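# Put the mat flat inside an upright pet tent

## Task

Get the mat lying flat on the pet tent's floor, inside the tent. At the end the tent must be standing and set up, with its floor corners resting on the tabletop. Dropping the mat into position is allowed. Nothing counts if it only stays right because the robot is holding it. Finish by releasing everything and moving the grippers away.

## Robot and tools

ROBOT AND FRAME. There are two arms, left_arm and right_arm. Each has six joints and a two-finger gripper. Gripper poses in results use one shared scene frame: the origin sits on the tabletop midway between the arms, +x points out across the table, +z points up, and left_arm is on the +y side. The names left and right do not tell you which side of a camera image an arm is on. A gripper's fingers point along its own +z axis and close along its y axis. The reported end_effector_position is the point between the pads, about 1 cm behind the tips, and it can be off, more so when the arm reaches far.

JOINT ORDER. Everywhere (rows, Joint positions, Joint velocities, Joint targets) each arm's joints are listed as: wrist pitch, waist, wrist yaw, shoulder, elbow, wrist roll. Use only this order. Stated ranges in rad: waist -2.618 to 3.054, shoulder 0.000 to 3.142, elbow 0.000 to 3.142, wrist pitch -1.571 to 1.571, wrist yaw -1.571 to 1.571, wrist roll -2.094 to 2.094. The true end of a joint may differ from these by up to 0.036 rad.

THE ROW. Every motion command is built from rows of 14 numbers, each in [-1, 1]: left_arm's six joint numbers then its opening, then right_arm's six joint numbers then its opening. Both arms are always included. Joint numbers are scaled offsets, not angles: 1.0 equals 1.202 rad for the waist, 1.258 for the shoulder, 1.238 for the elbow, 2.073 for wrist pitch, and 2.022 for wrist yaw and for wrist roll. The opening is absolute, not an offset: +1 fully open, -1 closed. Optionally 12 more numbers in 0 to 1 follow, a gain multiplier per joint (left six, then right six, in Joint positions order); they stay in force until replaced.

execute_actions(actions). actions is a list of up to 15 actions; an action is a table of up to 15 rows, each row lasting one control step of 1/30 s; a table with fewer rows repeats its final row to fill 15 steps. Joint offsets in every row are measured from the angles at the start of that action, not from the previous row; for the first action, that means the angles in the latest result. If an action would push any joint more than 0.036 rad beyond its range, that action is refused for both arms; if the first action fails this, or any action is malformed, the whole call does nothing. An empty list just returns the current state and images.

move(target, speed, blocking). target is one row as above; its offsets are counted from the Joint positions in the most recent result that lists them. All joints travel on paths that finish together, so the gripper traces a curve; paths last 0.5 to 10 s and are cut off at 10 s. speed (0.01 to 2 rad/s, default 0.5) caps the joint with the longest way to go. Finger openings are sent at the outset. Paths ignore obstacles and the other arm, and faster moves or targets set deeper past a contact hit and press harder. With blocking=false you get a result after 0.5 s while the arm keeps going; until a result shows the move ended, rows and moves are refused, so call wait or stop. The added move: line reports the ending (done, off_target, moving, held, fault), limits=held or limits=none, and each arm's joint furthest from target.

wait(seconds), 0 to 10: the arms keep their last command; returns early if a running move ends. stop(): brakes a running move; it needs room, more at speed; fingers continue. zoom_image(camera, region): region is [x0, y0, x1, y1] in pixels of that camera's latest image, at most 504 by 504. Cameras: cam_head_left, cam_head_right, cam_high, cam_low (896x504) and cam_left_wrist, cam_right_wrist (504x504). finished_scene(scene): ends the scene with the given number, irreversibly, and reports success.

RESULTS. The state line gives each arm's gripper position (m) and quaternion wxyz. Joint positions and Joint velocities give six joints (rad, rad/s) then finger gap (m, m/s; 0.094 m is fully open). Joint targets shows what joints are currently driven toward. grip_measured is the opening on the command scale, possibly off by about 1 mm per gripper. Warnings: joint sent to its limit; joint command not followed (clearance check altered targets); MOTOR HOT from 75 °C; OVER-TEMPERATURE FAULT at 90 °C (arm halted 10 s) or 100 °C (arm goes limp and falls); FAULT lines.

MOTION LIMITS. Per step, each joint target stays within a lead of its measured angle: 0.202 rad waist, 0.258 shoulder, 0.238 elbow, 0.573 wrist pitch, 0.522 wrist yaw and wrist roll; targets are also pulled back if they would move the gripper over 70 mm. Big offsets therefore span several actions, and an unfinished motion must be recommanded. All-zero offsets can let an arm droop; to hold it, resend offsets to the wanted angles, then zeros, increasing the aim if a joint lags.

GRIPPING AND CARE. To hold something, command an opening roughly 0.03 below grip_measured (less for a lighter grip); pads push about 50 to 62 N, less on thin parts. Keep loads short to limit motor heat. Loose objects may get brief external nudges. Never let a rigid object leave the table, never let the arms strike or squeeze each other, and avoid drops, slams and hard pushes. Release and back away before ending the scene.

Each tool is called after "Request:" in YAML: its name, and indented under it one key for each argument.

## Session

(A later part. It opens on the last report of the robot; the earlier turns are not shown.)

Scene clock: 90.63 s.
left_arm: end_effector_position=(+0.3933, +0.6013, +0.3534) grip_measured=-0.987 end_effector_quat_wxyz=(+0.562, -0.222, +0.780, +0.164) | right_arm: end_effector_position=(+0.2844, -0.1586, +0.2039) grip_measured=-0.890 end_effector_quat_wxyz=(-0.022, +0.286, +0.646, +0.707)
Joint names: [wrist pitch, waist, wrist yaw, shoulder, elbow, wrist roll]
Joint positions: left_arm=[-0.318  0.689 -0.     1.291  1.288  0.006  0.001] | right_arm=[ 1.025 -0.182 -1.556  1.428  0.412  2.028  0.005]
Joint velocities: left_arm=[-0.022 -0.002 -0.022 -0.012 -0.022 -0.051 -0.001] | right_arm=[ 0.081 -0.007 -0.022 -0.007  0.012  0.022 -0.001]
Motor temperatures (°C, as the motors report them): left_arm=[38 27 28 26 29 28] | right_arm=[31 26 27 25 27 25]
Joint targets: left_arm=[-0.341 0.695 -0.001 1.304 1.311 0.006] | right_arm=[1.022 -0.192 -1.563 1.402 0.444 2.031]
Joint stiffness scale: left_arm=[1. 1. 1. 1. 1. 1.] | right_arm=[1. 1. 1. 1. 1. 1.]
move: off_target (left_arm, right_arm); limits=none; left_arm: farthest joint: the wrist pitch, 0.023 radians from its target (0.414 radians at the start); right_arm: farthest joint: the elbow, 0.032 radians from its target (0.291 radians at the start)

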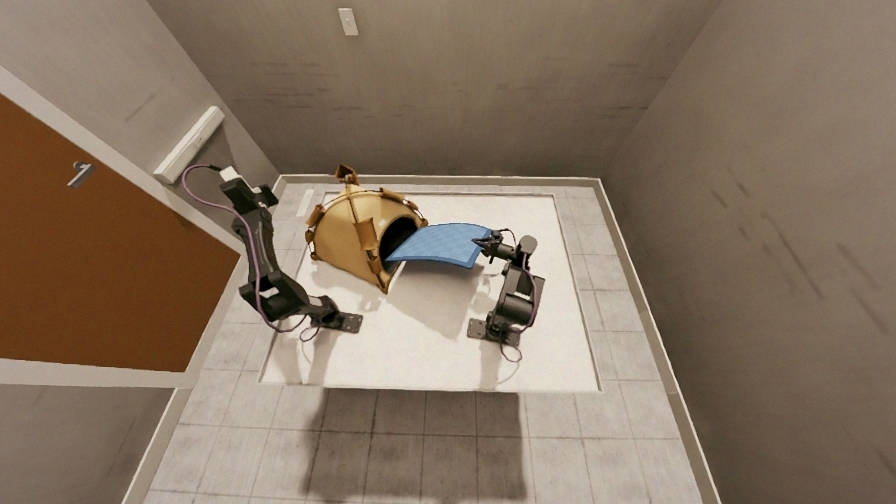

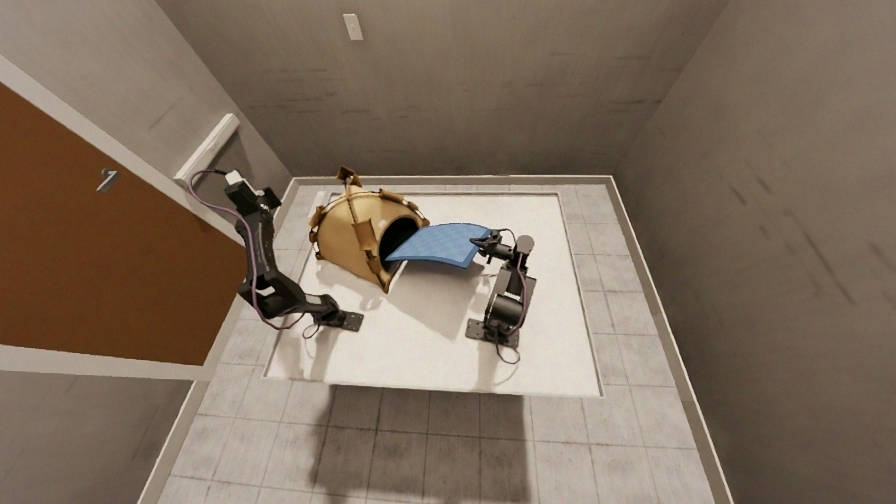

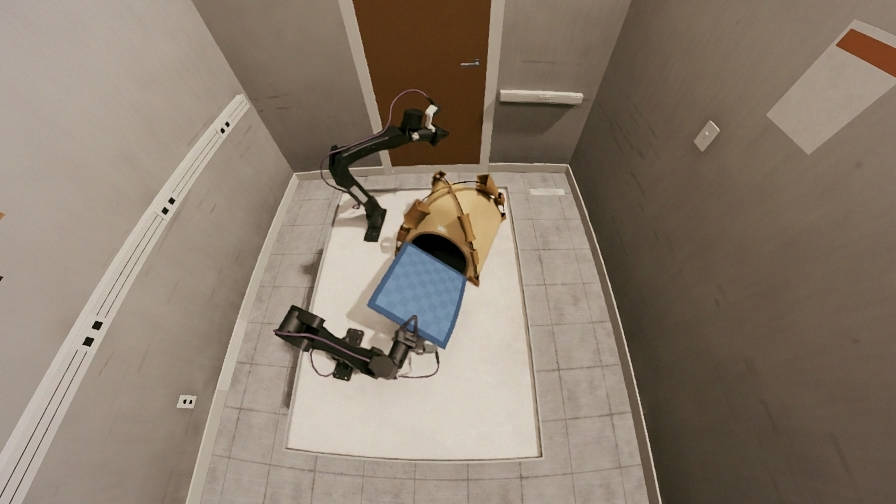

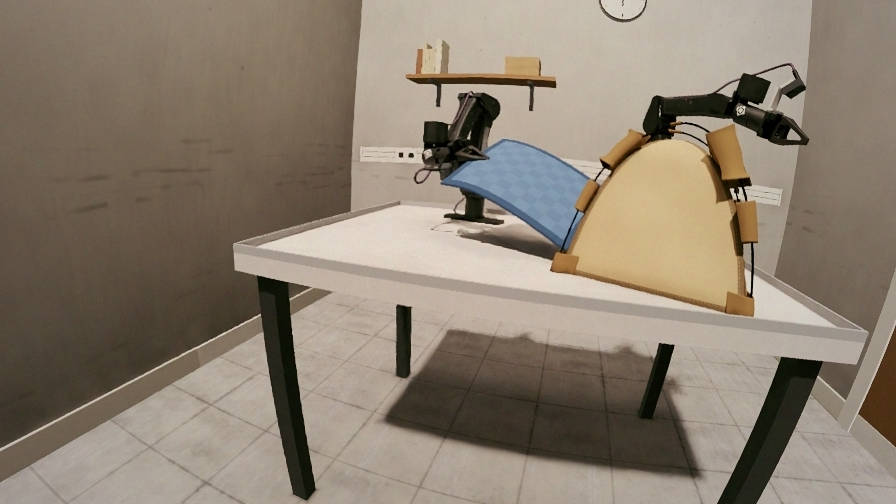

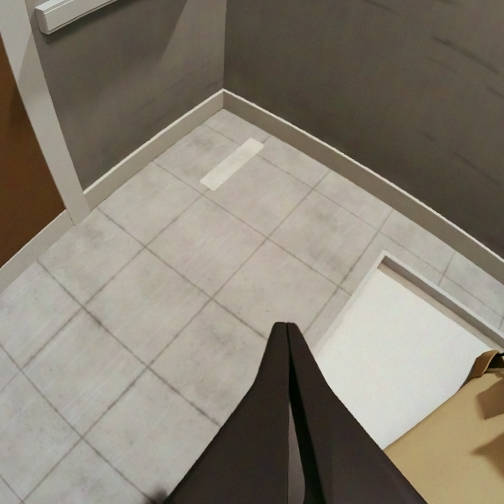

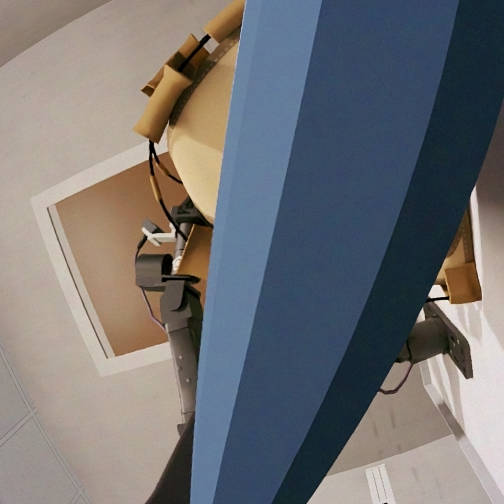

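Request:
move:
  target: [0,0,0,0,0,0,-1,-0.048,0.03,0.015,-0.055,0.06,0,-0.92]
  speed: 0.15

Request:
move:
  target: [0,0,0,0,0,0,-1,0.005,0.13,0.075,-0.015,0.02,0,-0.92]
  speed: 0.12

Request:
zoom_image:
  camera: "cam_high"
  region: [340,200,520,360]

Request:
zoom_image:
  camera: "cam_head_right"
  region: [340,180,520,310]

Scene clock: 92.53 s.
left_arm: end_effector_position=(+0.3935, +0.6015, +0.3541) grip_measured=-0.987 end_effector_quat_wxyz=(+0.563, -0.222, +0.779, +0.164) | right_arm: end_effector_position=(+0.2887, -0.1538, +0.2173) grip_measured=-0.890 end_effector_quat_wxyz=(-0.028, +0.289, +0.645, +0.707)
Joint names: [wrist pitch, waist, wrist yaw, shoulder, elbow, wrist roll]
Joint positions: left_arm=[-0.315  0.689 -0.     1.291  1.288  0.006  0.001] | right_arm=[ 0.927 -0.157 -1.535  1.385  0.455  2.028  0.005]
Joint velocities: left_arm=[-0.037  0.012 -0.007  0.007 -0.002 -0.007 -0.001] | right_arm=[-0.022 -0.007  0.007  0.002 -0.017  0.022 -0.001]
Motor temperatures (°C, as the motors report them): left_arm=[38 27 28 26 29 28] | right_arm=[31 26 27 25 27 25]
Joint targets: left_arm=[-0.318 0.689 -0.000 1.291 1.288 0.006] | right_arm=[0.925 -0.146 -1.526 1.359 0.487 2.028]
Joint stiffness scale: left_arm=[1. 1. 1. 1. 1. 1.] | right_arm=[1. 1. 1. 1. 1. 1.]
move: off_target (right_arm); limits=none; left_arm: farthest joint: the wrist pitch, 0.003 radians from its target (0.000 radians at the start); right_arm: farthest joint: the elbow, 0.032 radians from its target (0.074 radians at the start)

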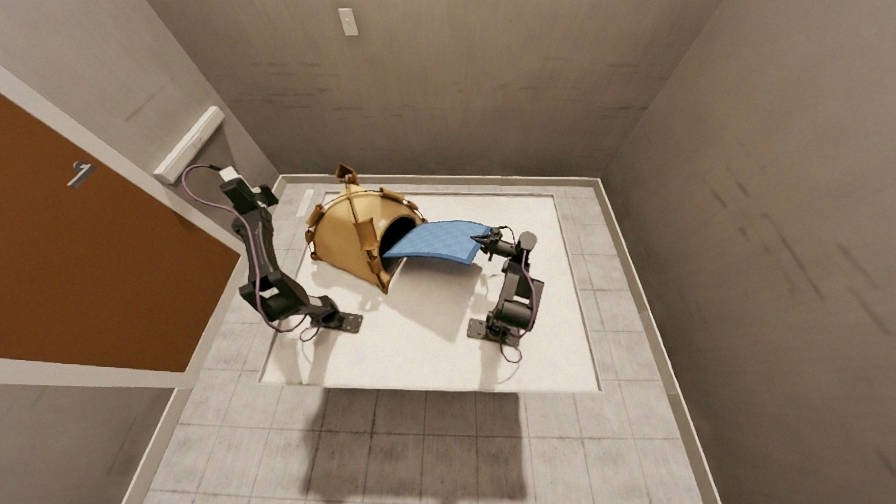

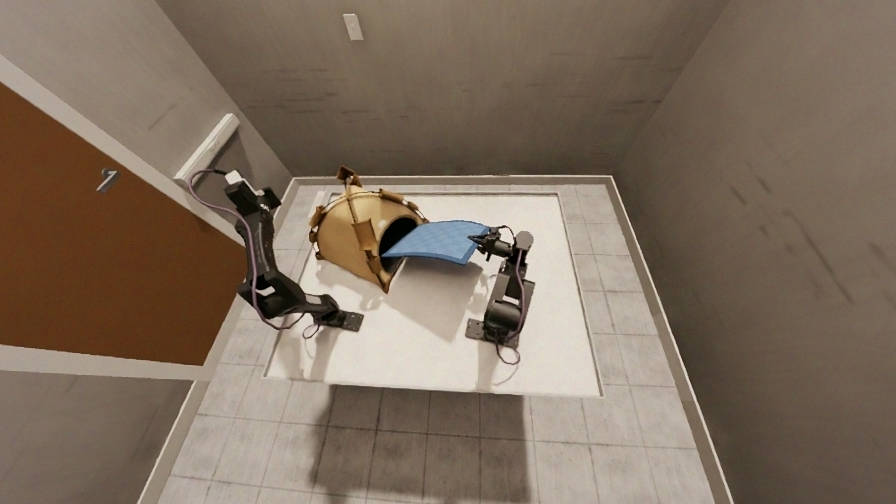

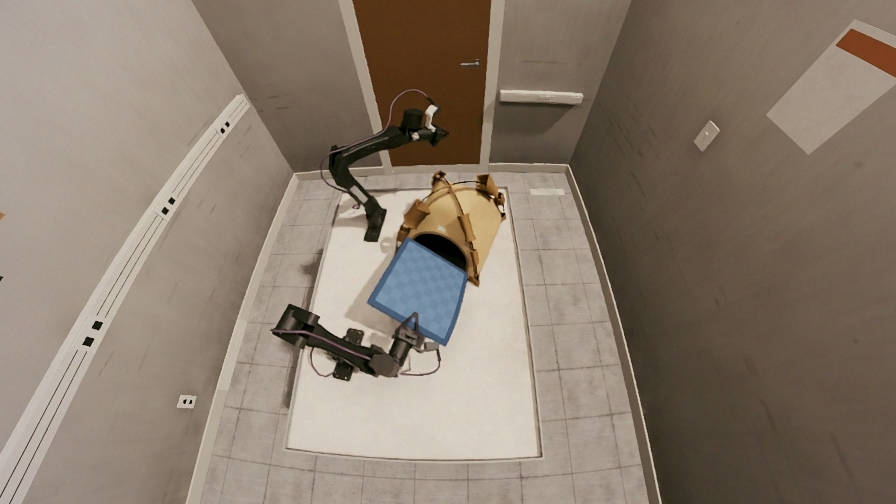

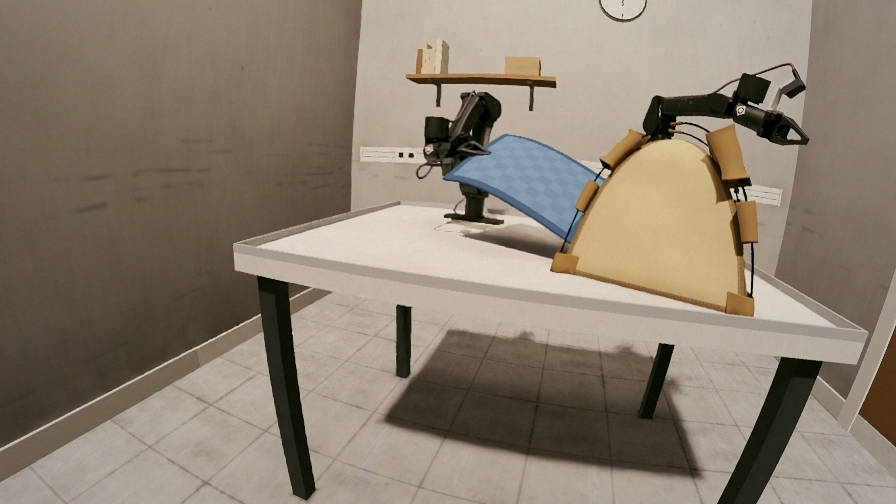

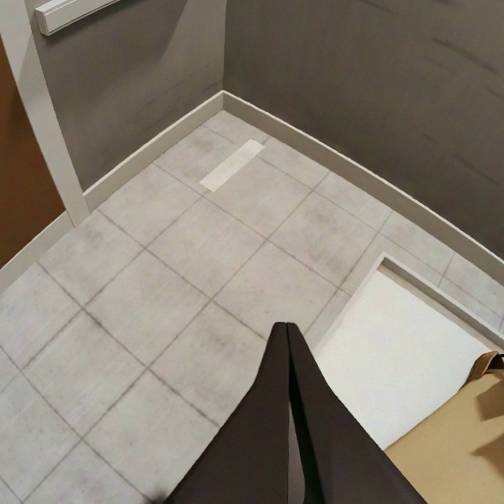

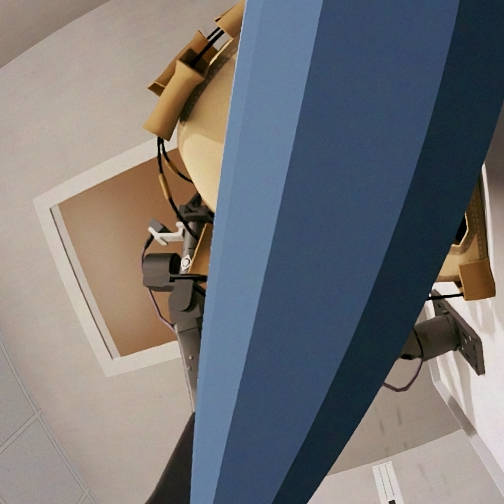

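Scene clock: 94.27 s.
left_arm: end_effector_position=(+0.3937, +0.6016, +0.3549) grip_measured=-0.987 end_effector_quat_wxyz=(+0.564, -0.221, +0.778, +0.165) | right_arm: end_effector_position=(+0.2963, -0.1199, +0.2172) grip_measured=-0.890 end_effector_quat_wxyz=(-0.031, +0.286, +0.647, +0.706)
Joint names: [wrist pitch, waist, wrist yaw, shoulder, elbow, wrist roll]
Joint positions: left_arm=[-0.311  0.689 -0.     1.291  1.288  0.006  0.001] | right_arm=[ 0.927 -0.01  -1.397  1.385  0.455  2.028  0.005]
Joint velocities: left_arm=[ 0.022  0.002 -0.037 -0.012 -0.017 -0.022 -0.   ] | right_arm=[-0.037  0.007 -0.022  0.002  0.007 -0.007  0.   ]
Motor temperatures (°C, as the motors report them): left_arm=[39 27 28 26 29 28] | right_arm=[31 26 27 25 27 25]
Joint targets: left_arm=[-0.314 0.689 -0.000 1.291 1.288 0.006] | right_arm=[0.938 -0.000 -1.383 1.366 0.480 2.028]
Joint stiffness scale: left_arm=[1. 1. 1. 1. 1. 1.] | right_arm=[1. 1. 1. 1. 1. 1.]
move: off_target (right_arm); limits=none; left_arm: farthest joint: the wrist pitch, 0.004 radians from its target (0.000 radians at the start); right_arm: farthest joint: the elbow, 0.025 radians from its target (0.025 radians at the start)

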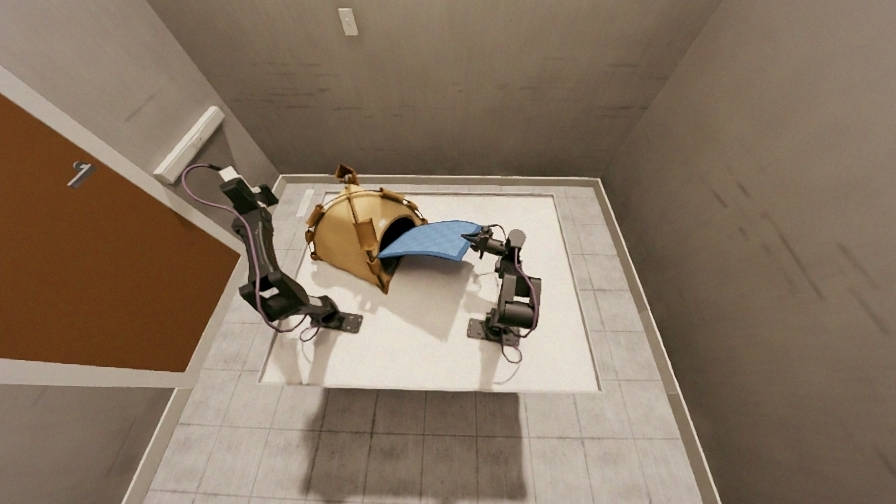

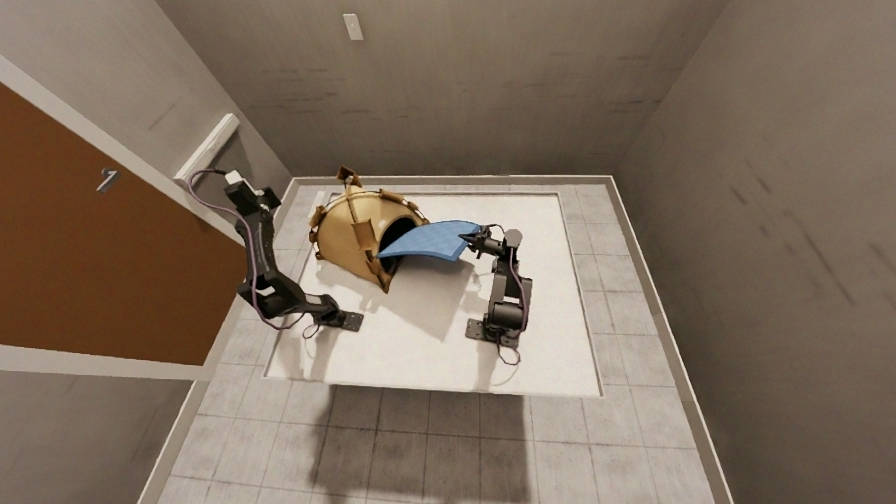

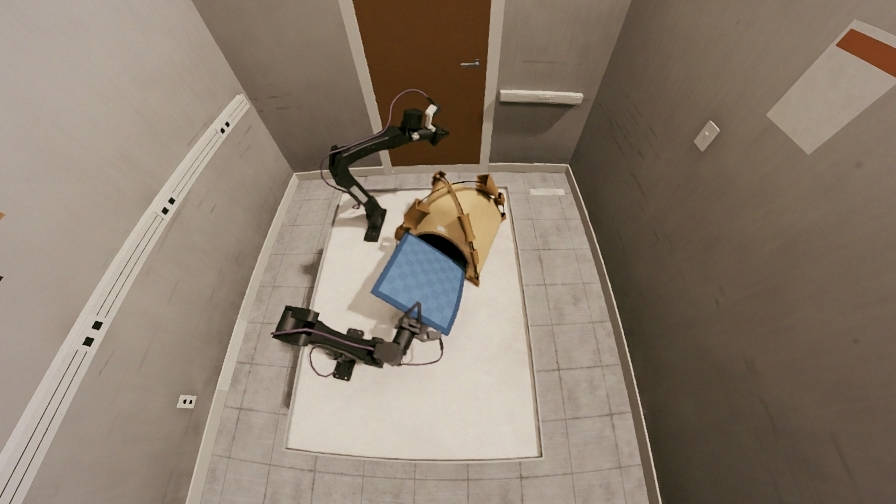

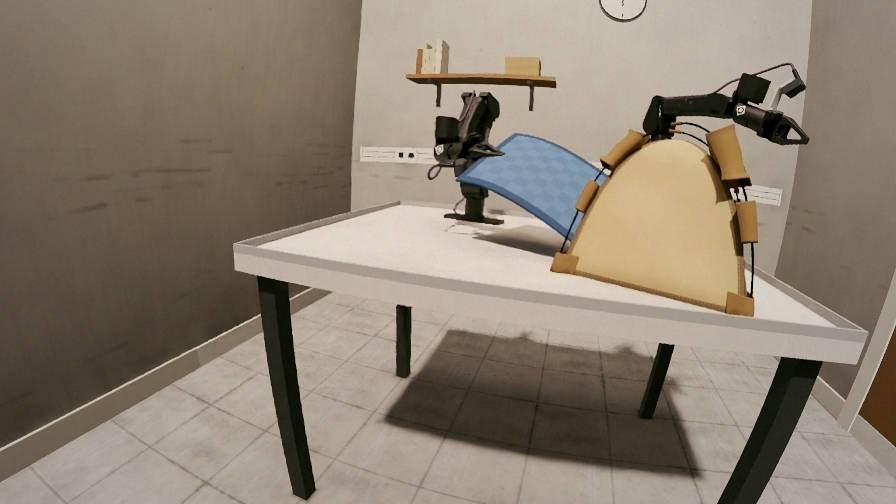

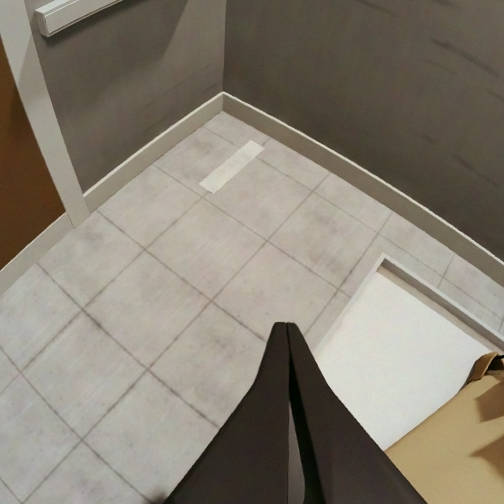

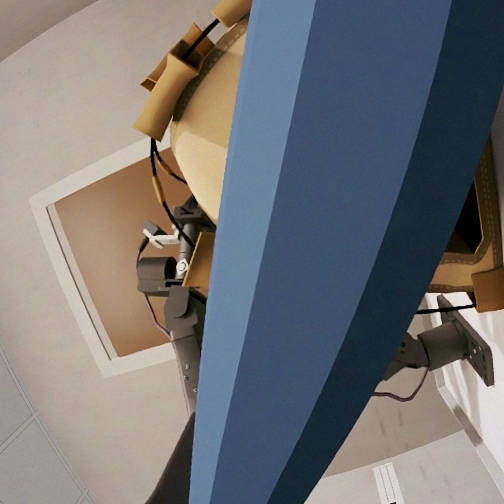

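Region (340, 200, 520, 360) of cam_high's 896x504 image, scaled by 2.800, with more detail than that image has.

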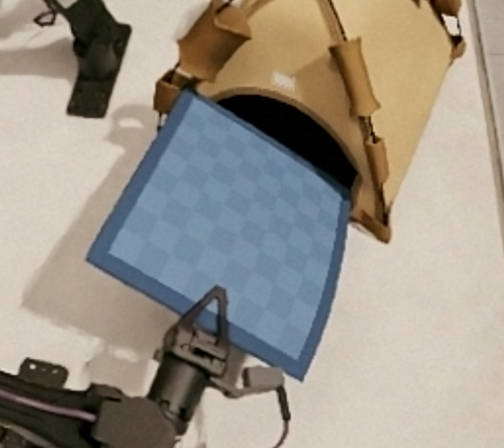

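Region (340, 180, 520, 310) of cam_head_right's 896x504 image, scaled by 2.800, with more detail than that image has.

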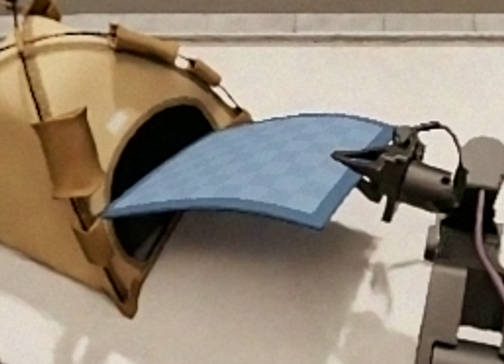

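Request:
move:
  target: [0,0,0,0,0,0,-1,0.09,-0.04,-0.015,0.13,-0.02,0,-0.92]
  speed: 0.12

Request:
zoom_image:
  camera: "cam_high"
  region: [340,200,520,360]

Request:
zoom_image:
  camera: "cam_head_right"
  region: [340,180,520,310]

Scene clock: 96.87 s.
left_arm: end_effector_position=(+0.3939, +0.6017, +0.3556) grip_measured=-0.987 end_effector_quat_wxyz=(+0.566, -0.221, +0.777, +0.165) | right_arm: end_effector_position=(+0.3037, -0.1297, +0.1900) grip_measured=-0.890 end_effector_quat_wxyz=(-0.040, +0.288, +0.647, +0.705)
Joint names: [wrist pitch, waist, wrist yaw, shoulder, elbow, wrist roll]
Joint positions: left_arm=[-0.308  0.689 -0.     1.291  1.288  0.006  0.001] | right_arm=[ 1.087 -0.045 -1.441  1.541  0.441  2.032  0.005]
Joint velocities: left_arm=[ 0.051 -0.012 -0.007 -0.007 -0.002  0.037  0.001] | right_arm=[ 0.037 -0.002  0.007  0.007  0.002 -0.022 -0.   ]
Motor temperatures (°C, as the motors report them): left_arm=[39 27 28 26 29 28] | right_arm=[31 26 27 25 27 25]
Joint targets: left_arm=[-0.311 0.689 -0.000 1.291 1.288 0.006] | right_arm=[1.114 -0.058 -1.428 1.548 0.430 2.028]
Joint stiffness scale: left_arm=[1. 1. 1. 1. 1. 1.] | right_arm=[1. 1. 1. 1. 1. 1.]
move: off_target (right_arm); limits=none; left_arm: farthest joint: the wrist pitch, 0.003 radians from its target (0.000 radians at the start); right_arm: farthest joint: the wrist pitch, 0.026 radians from its target (0.186 radians at the start)

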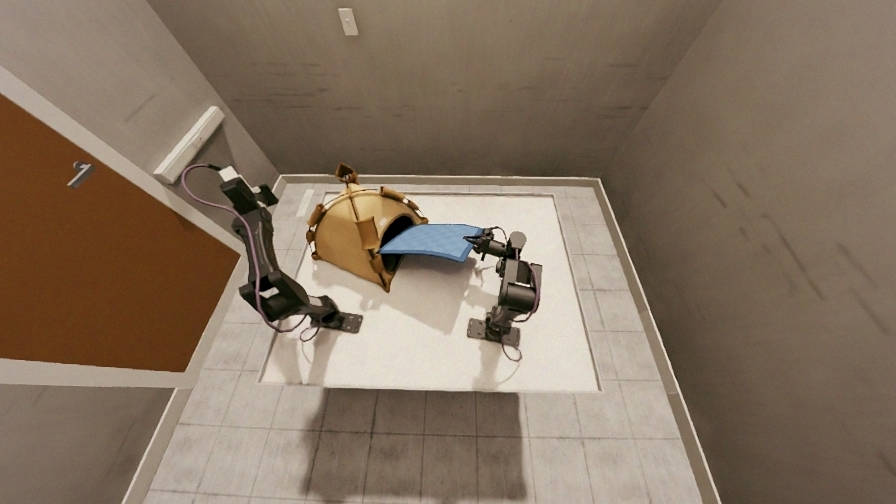

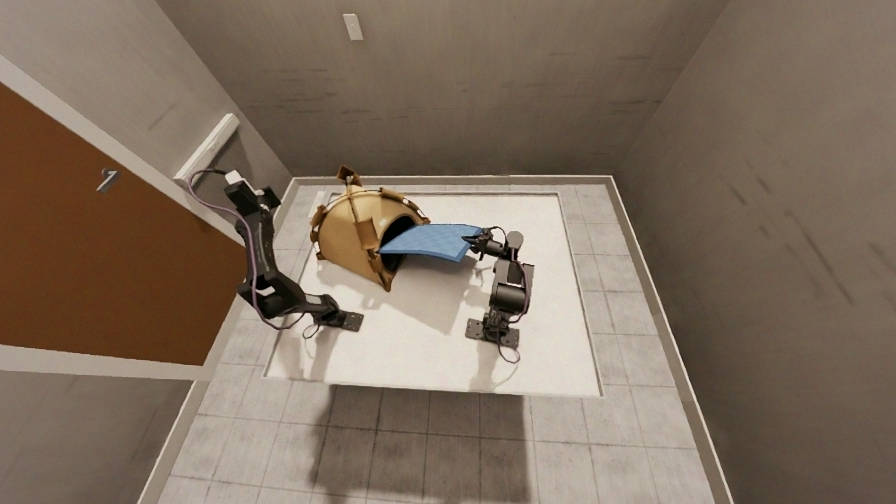

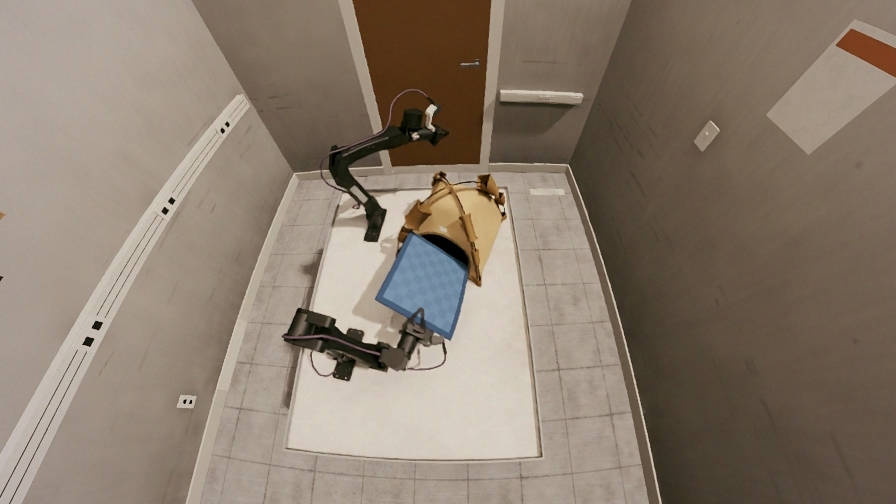

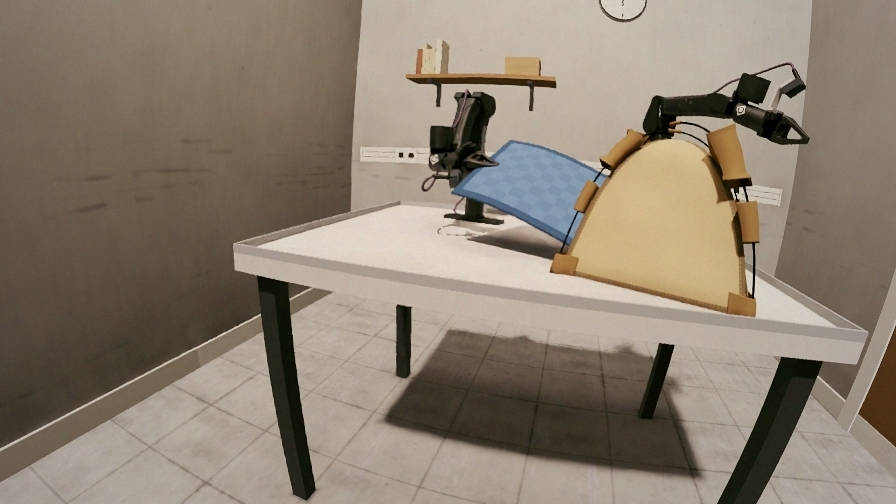

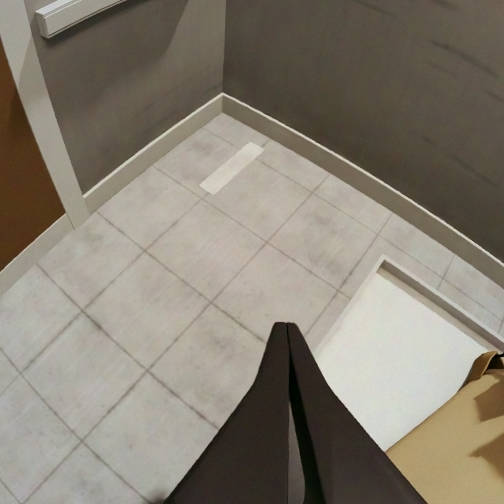

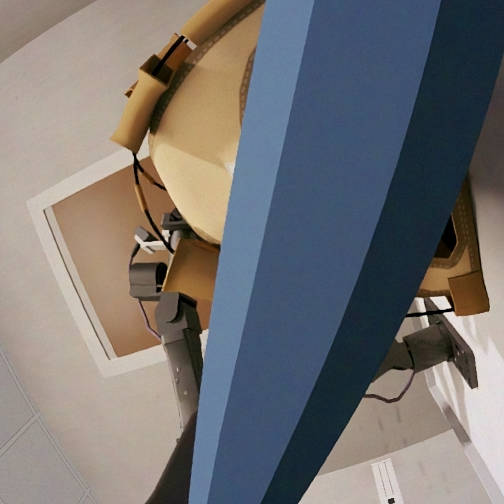

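Region (340, 200, 520, 360) of cam_high's 896x504 image, scaled by 2.800, with more detail than that image has.

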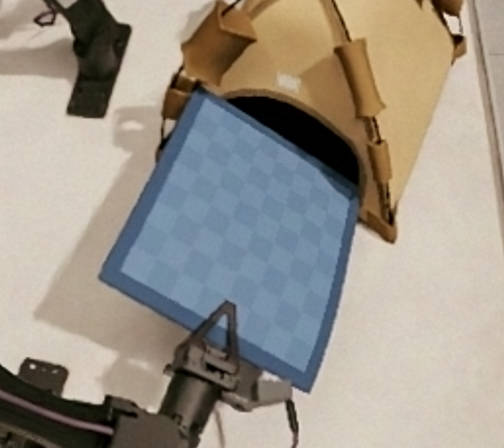

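Region (340, 180, 520, 310) of cam_head_right's 896x504 image, scaled by 2.800, with more detail than that image has.

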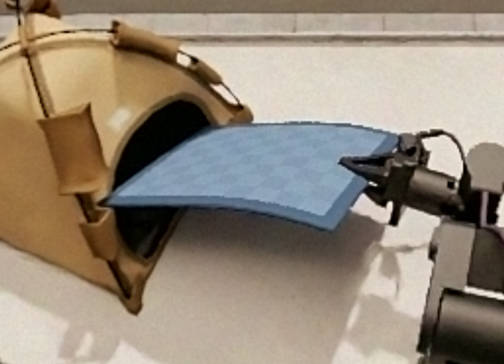

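Request:
move:
  target: [0,0,0,0,0,0,-1,0.03,0.15,0.095,0.04,0.02,0,-0.92]
  speed: 0.1

Request:
zoom_image:
  camera: "cam_high"
  region: [340,200,520,360]

Request:
zoom_image:
  camera: "cam_head_right"
  region: [300,170,520,310]

Scene clock: 100.97 s.
left_arm: end_effector_position=(+0.3941, +0.6019, +0.3564) grip_measured=-0.987 end_effector_quat_wxyz=(+0.567, -0.221, +0.776, +0.165) | right_arm: end_effector_position=(+0.3135, -0.0889, +0.1819) grip_measured=-0.890 end_effector_quat_wxyz=(-0.041, +0.293, +0.646, +0.704)
Joint names: [wrist pitch, waist, wrist yaw, shoulder, elbow, wrist roll]
Joint positions: left_arm=[-0.305  0.689 -0.     1.291  1.288  0.006  0.001] | right_arm=[ 1.122  0.125 -1.267  1.584  0.441  2.033  0.005]
Joint velocities: left_arm=[ 0.066 -0.007  0.022  0.002 -0.007 -0.051 -0.001] | right_arm=[ 0.022  0.007  0.11  -0.002 -0.012  0.007 -0.   ]
Motor temperatures (°C, as the motors report them): left_arm=[39 27 28 27 29 28] | right_arm=[31 26 27 25 27 25]
Joint targets: left_arm=[-0.308 0.689 -0.000 1.291 1.288 0.006] | right_arm=[1.149 0.136 -1.249 1.592 0.465 2.032]
Joint stiffness scale: left_arm=[1. 1. 1. 1. 1. 1.] | right_arm=[1. 1. 1. 1. 1. 1.]
move: off_target (right_arm); limits=none; left_arm: farthest joint: the wrist pitch, 0.003 radians from its target (0.000 radians at the start); right_arm: farthest joint: the wrist pitch, 0.027 radians from its target (0.062 radians at the start)

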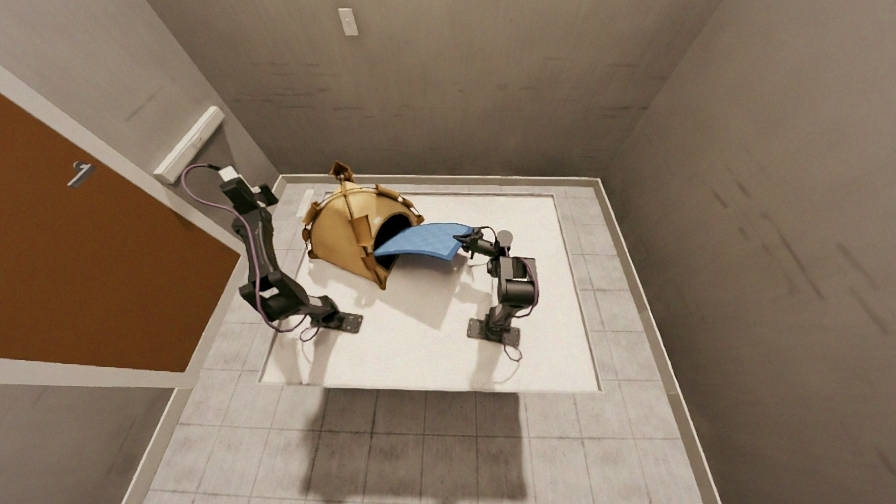

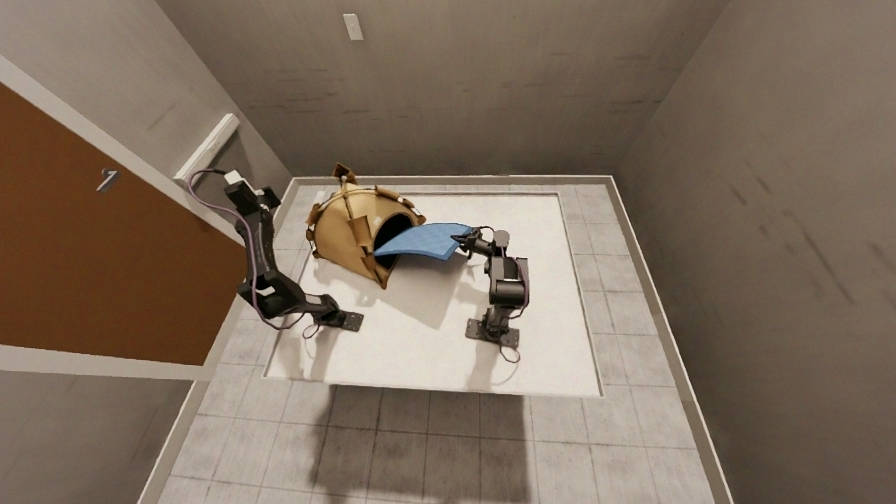

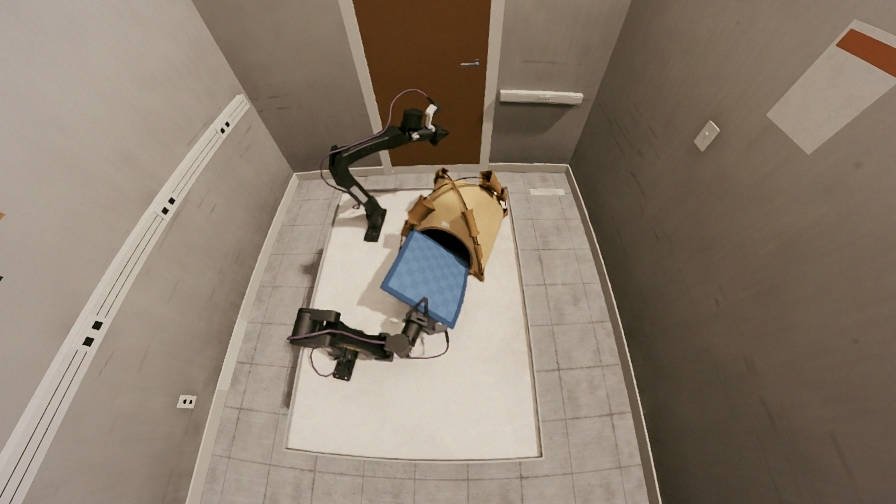

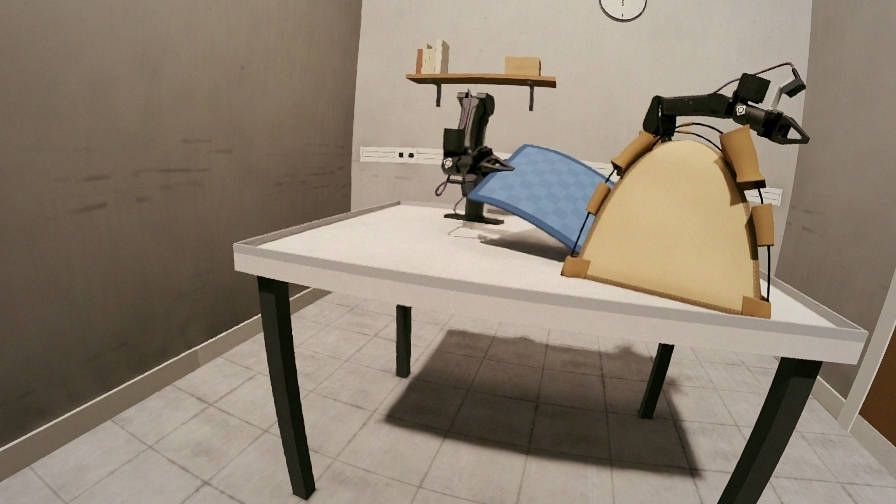

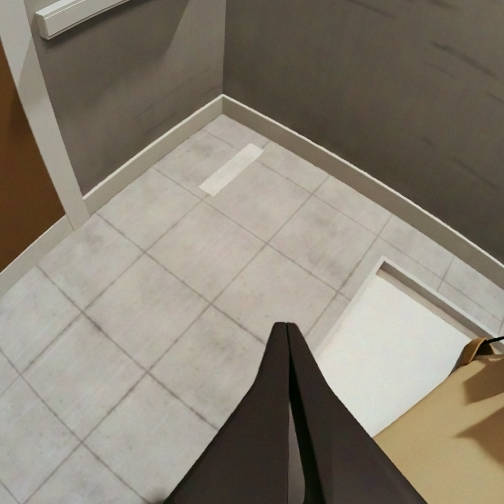

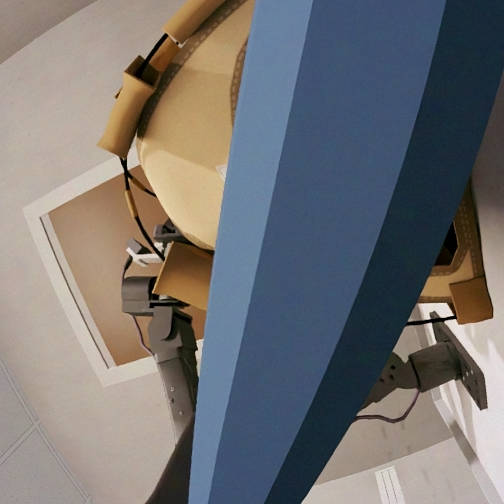

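Region (340, 200, 520, 360) of cam_high's 896x504 image, scaled by 2.800, with more detail than that image has.

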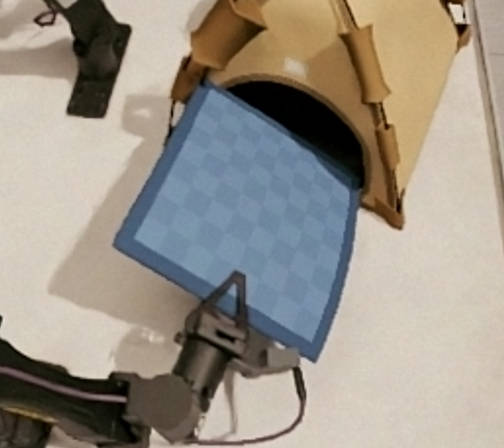

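Region (300, 170, 520, 310) of cam_head_right's 896x504 image, scaled by 2.291, with more detail than that image has; it fills the top 321 rows of this view, and the rest is white.

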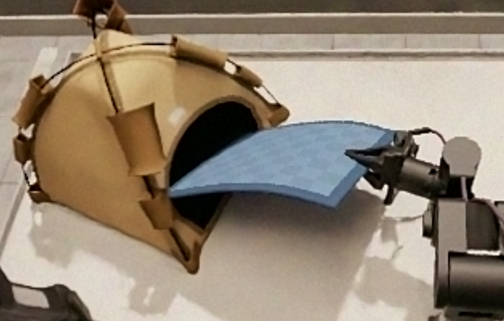

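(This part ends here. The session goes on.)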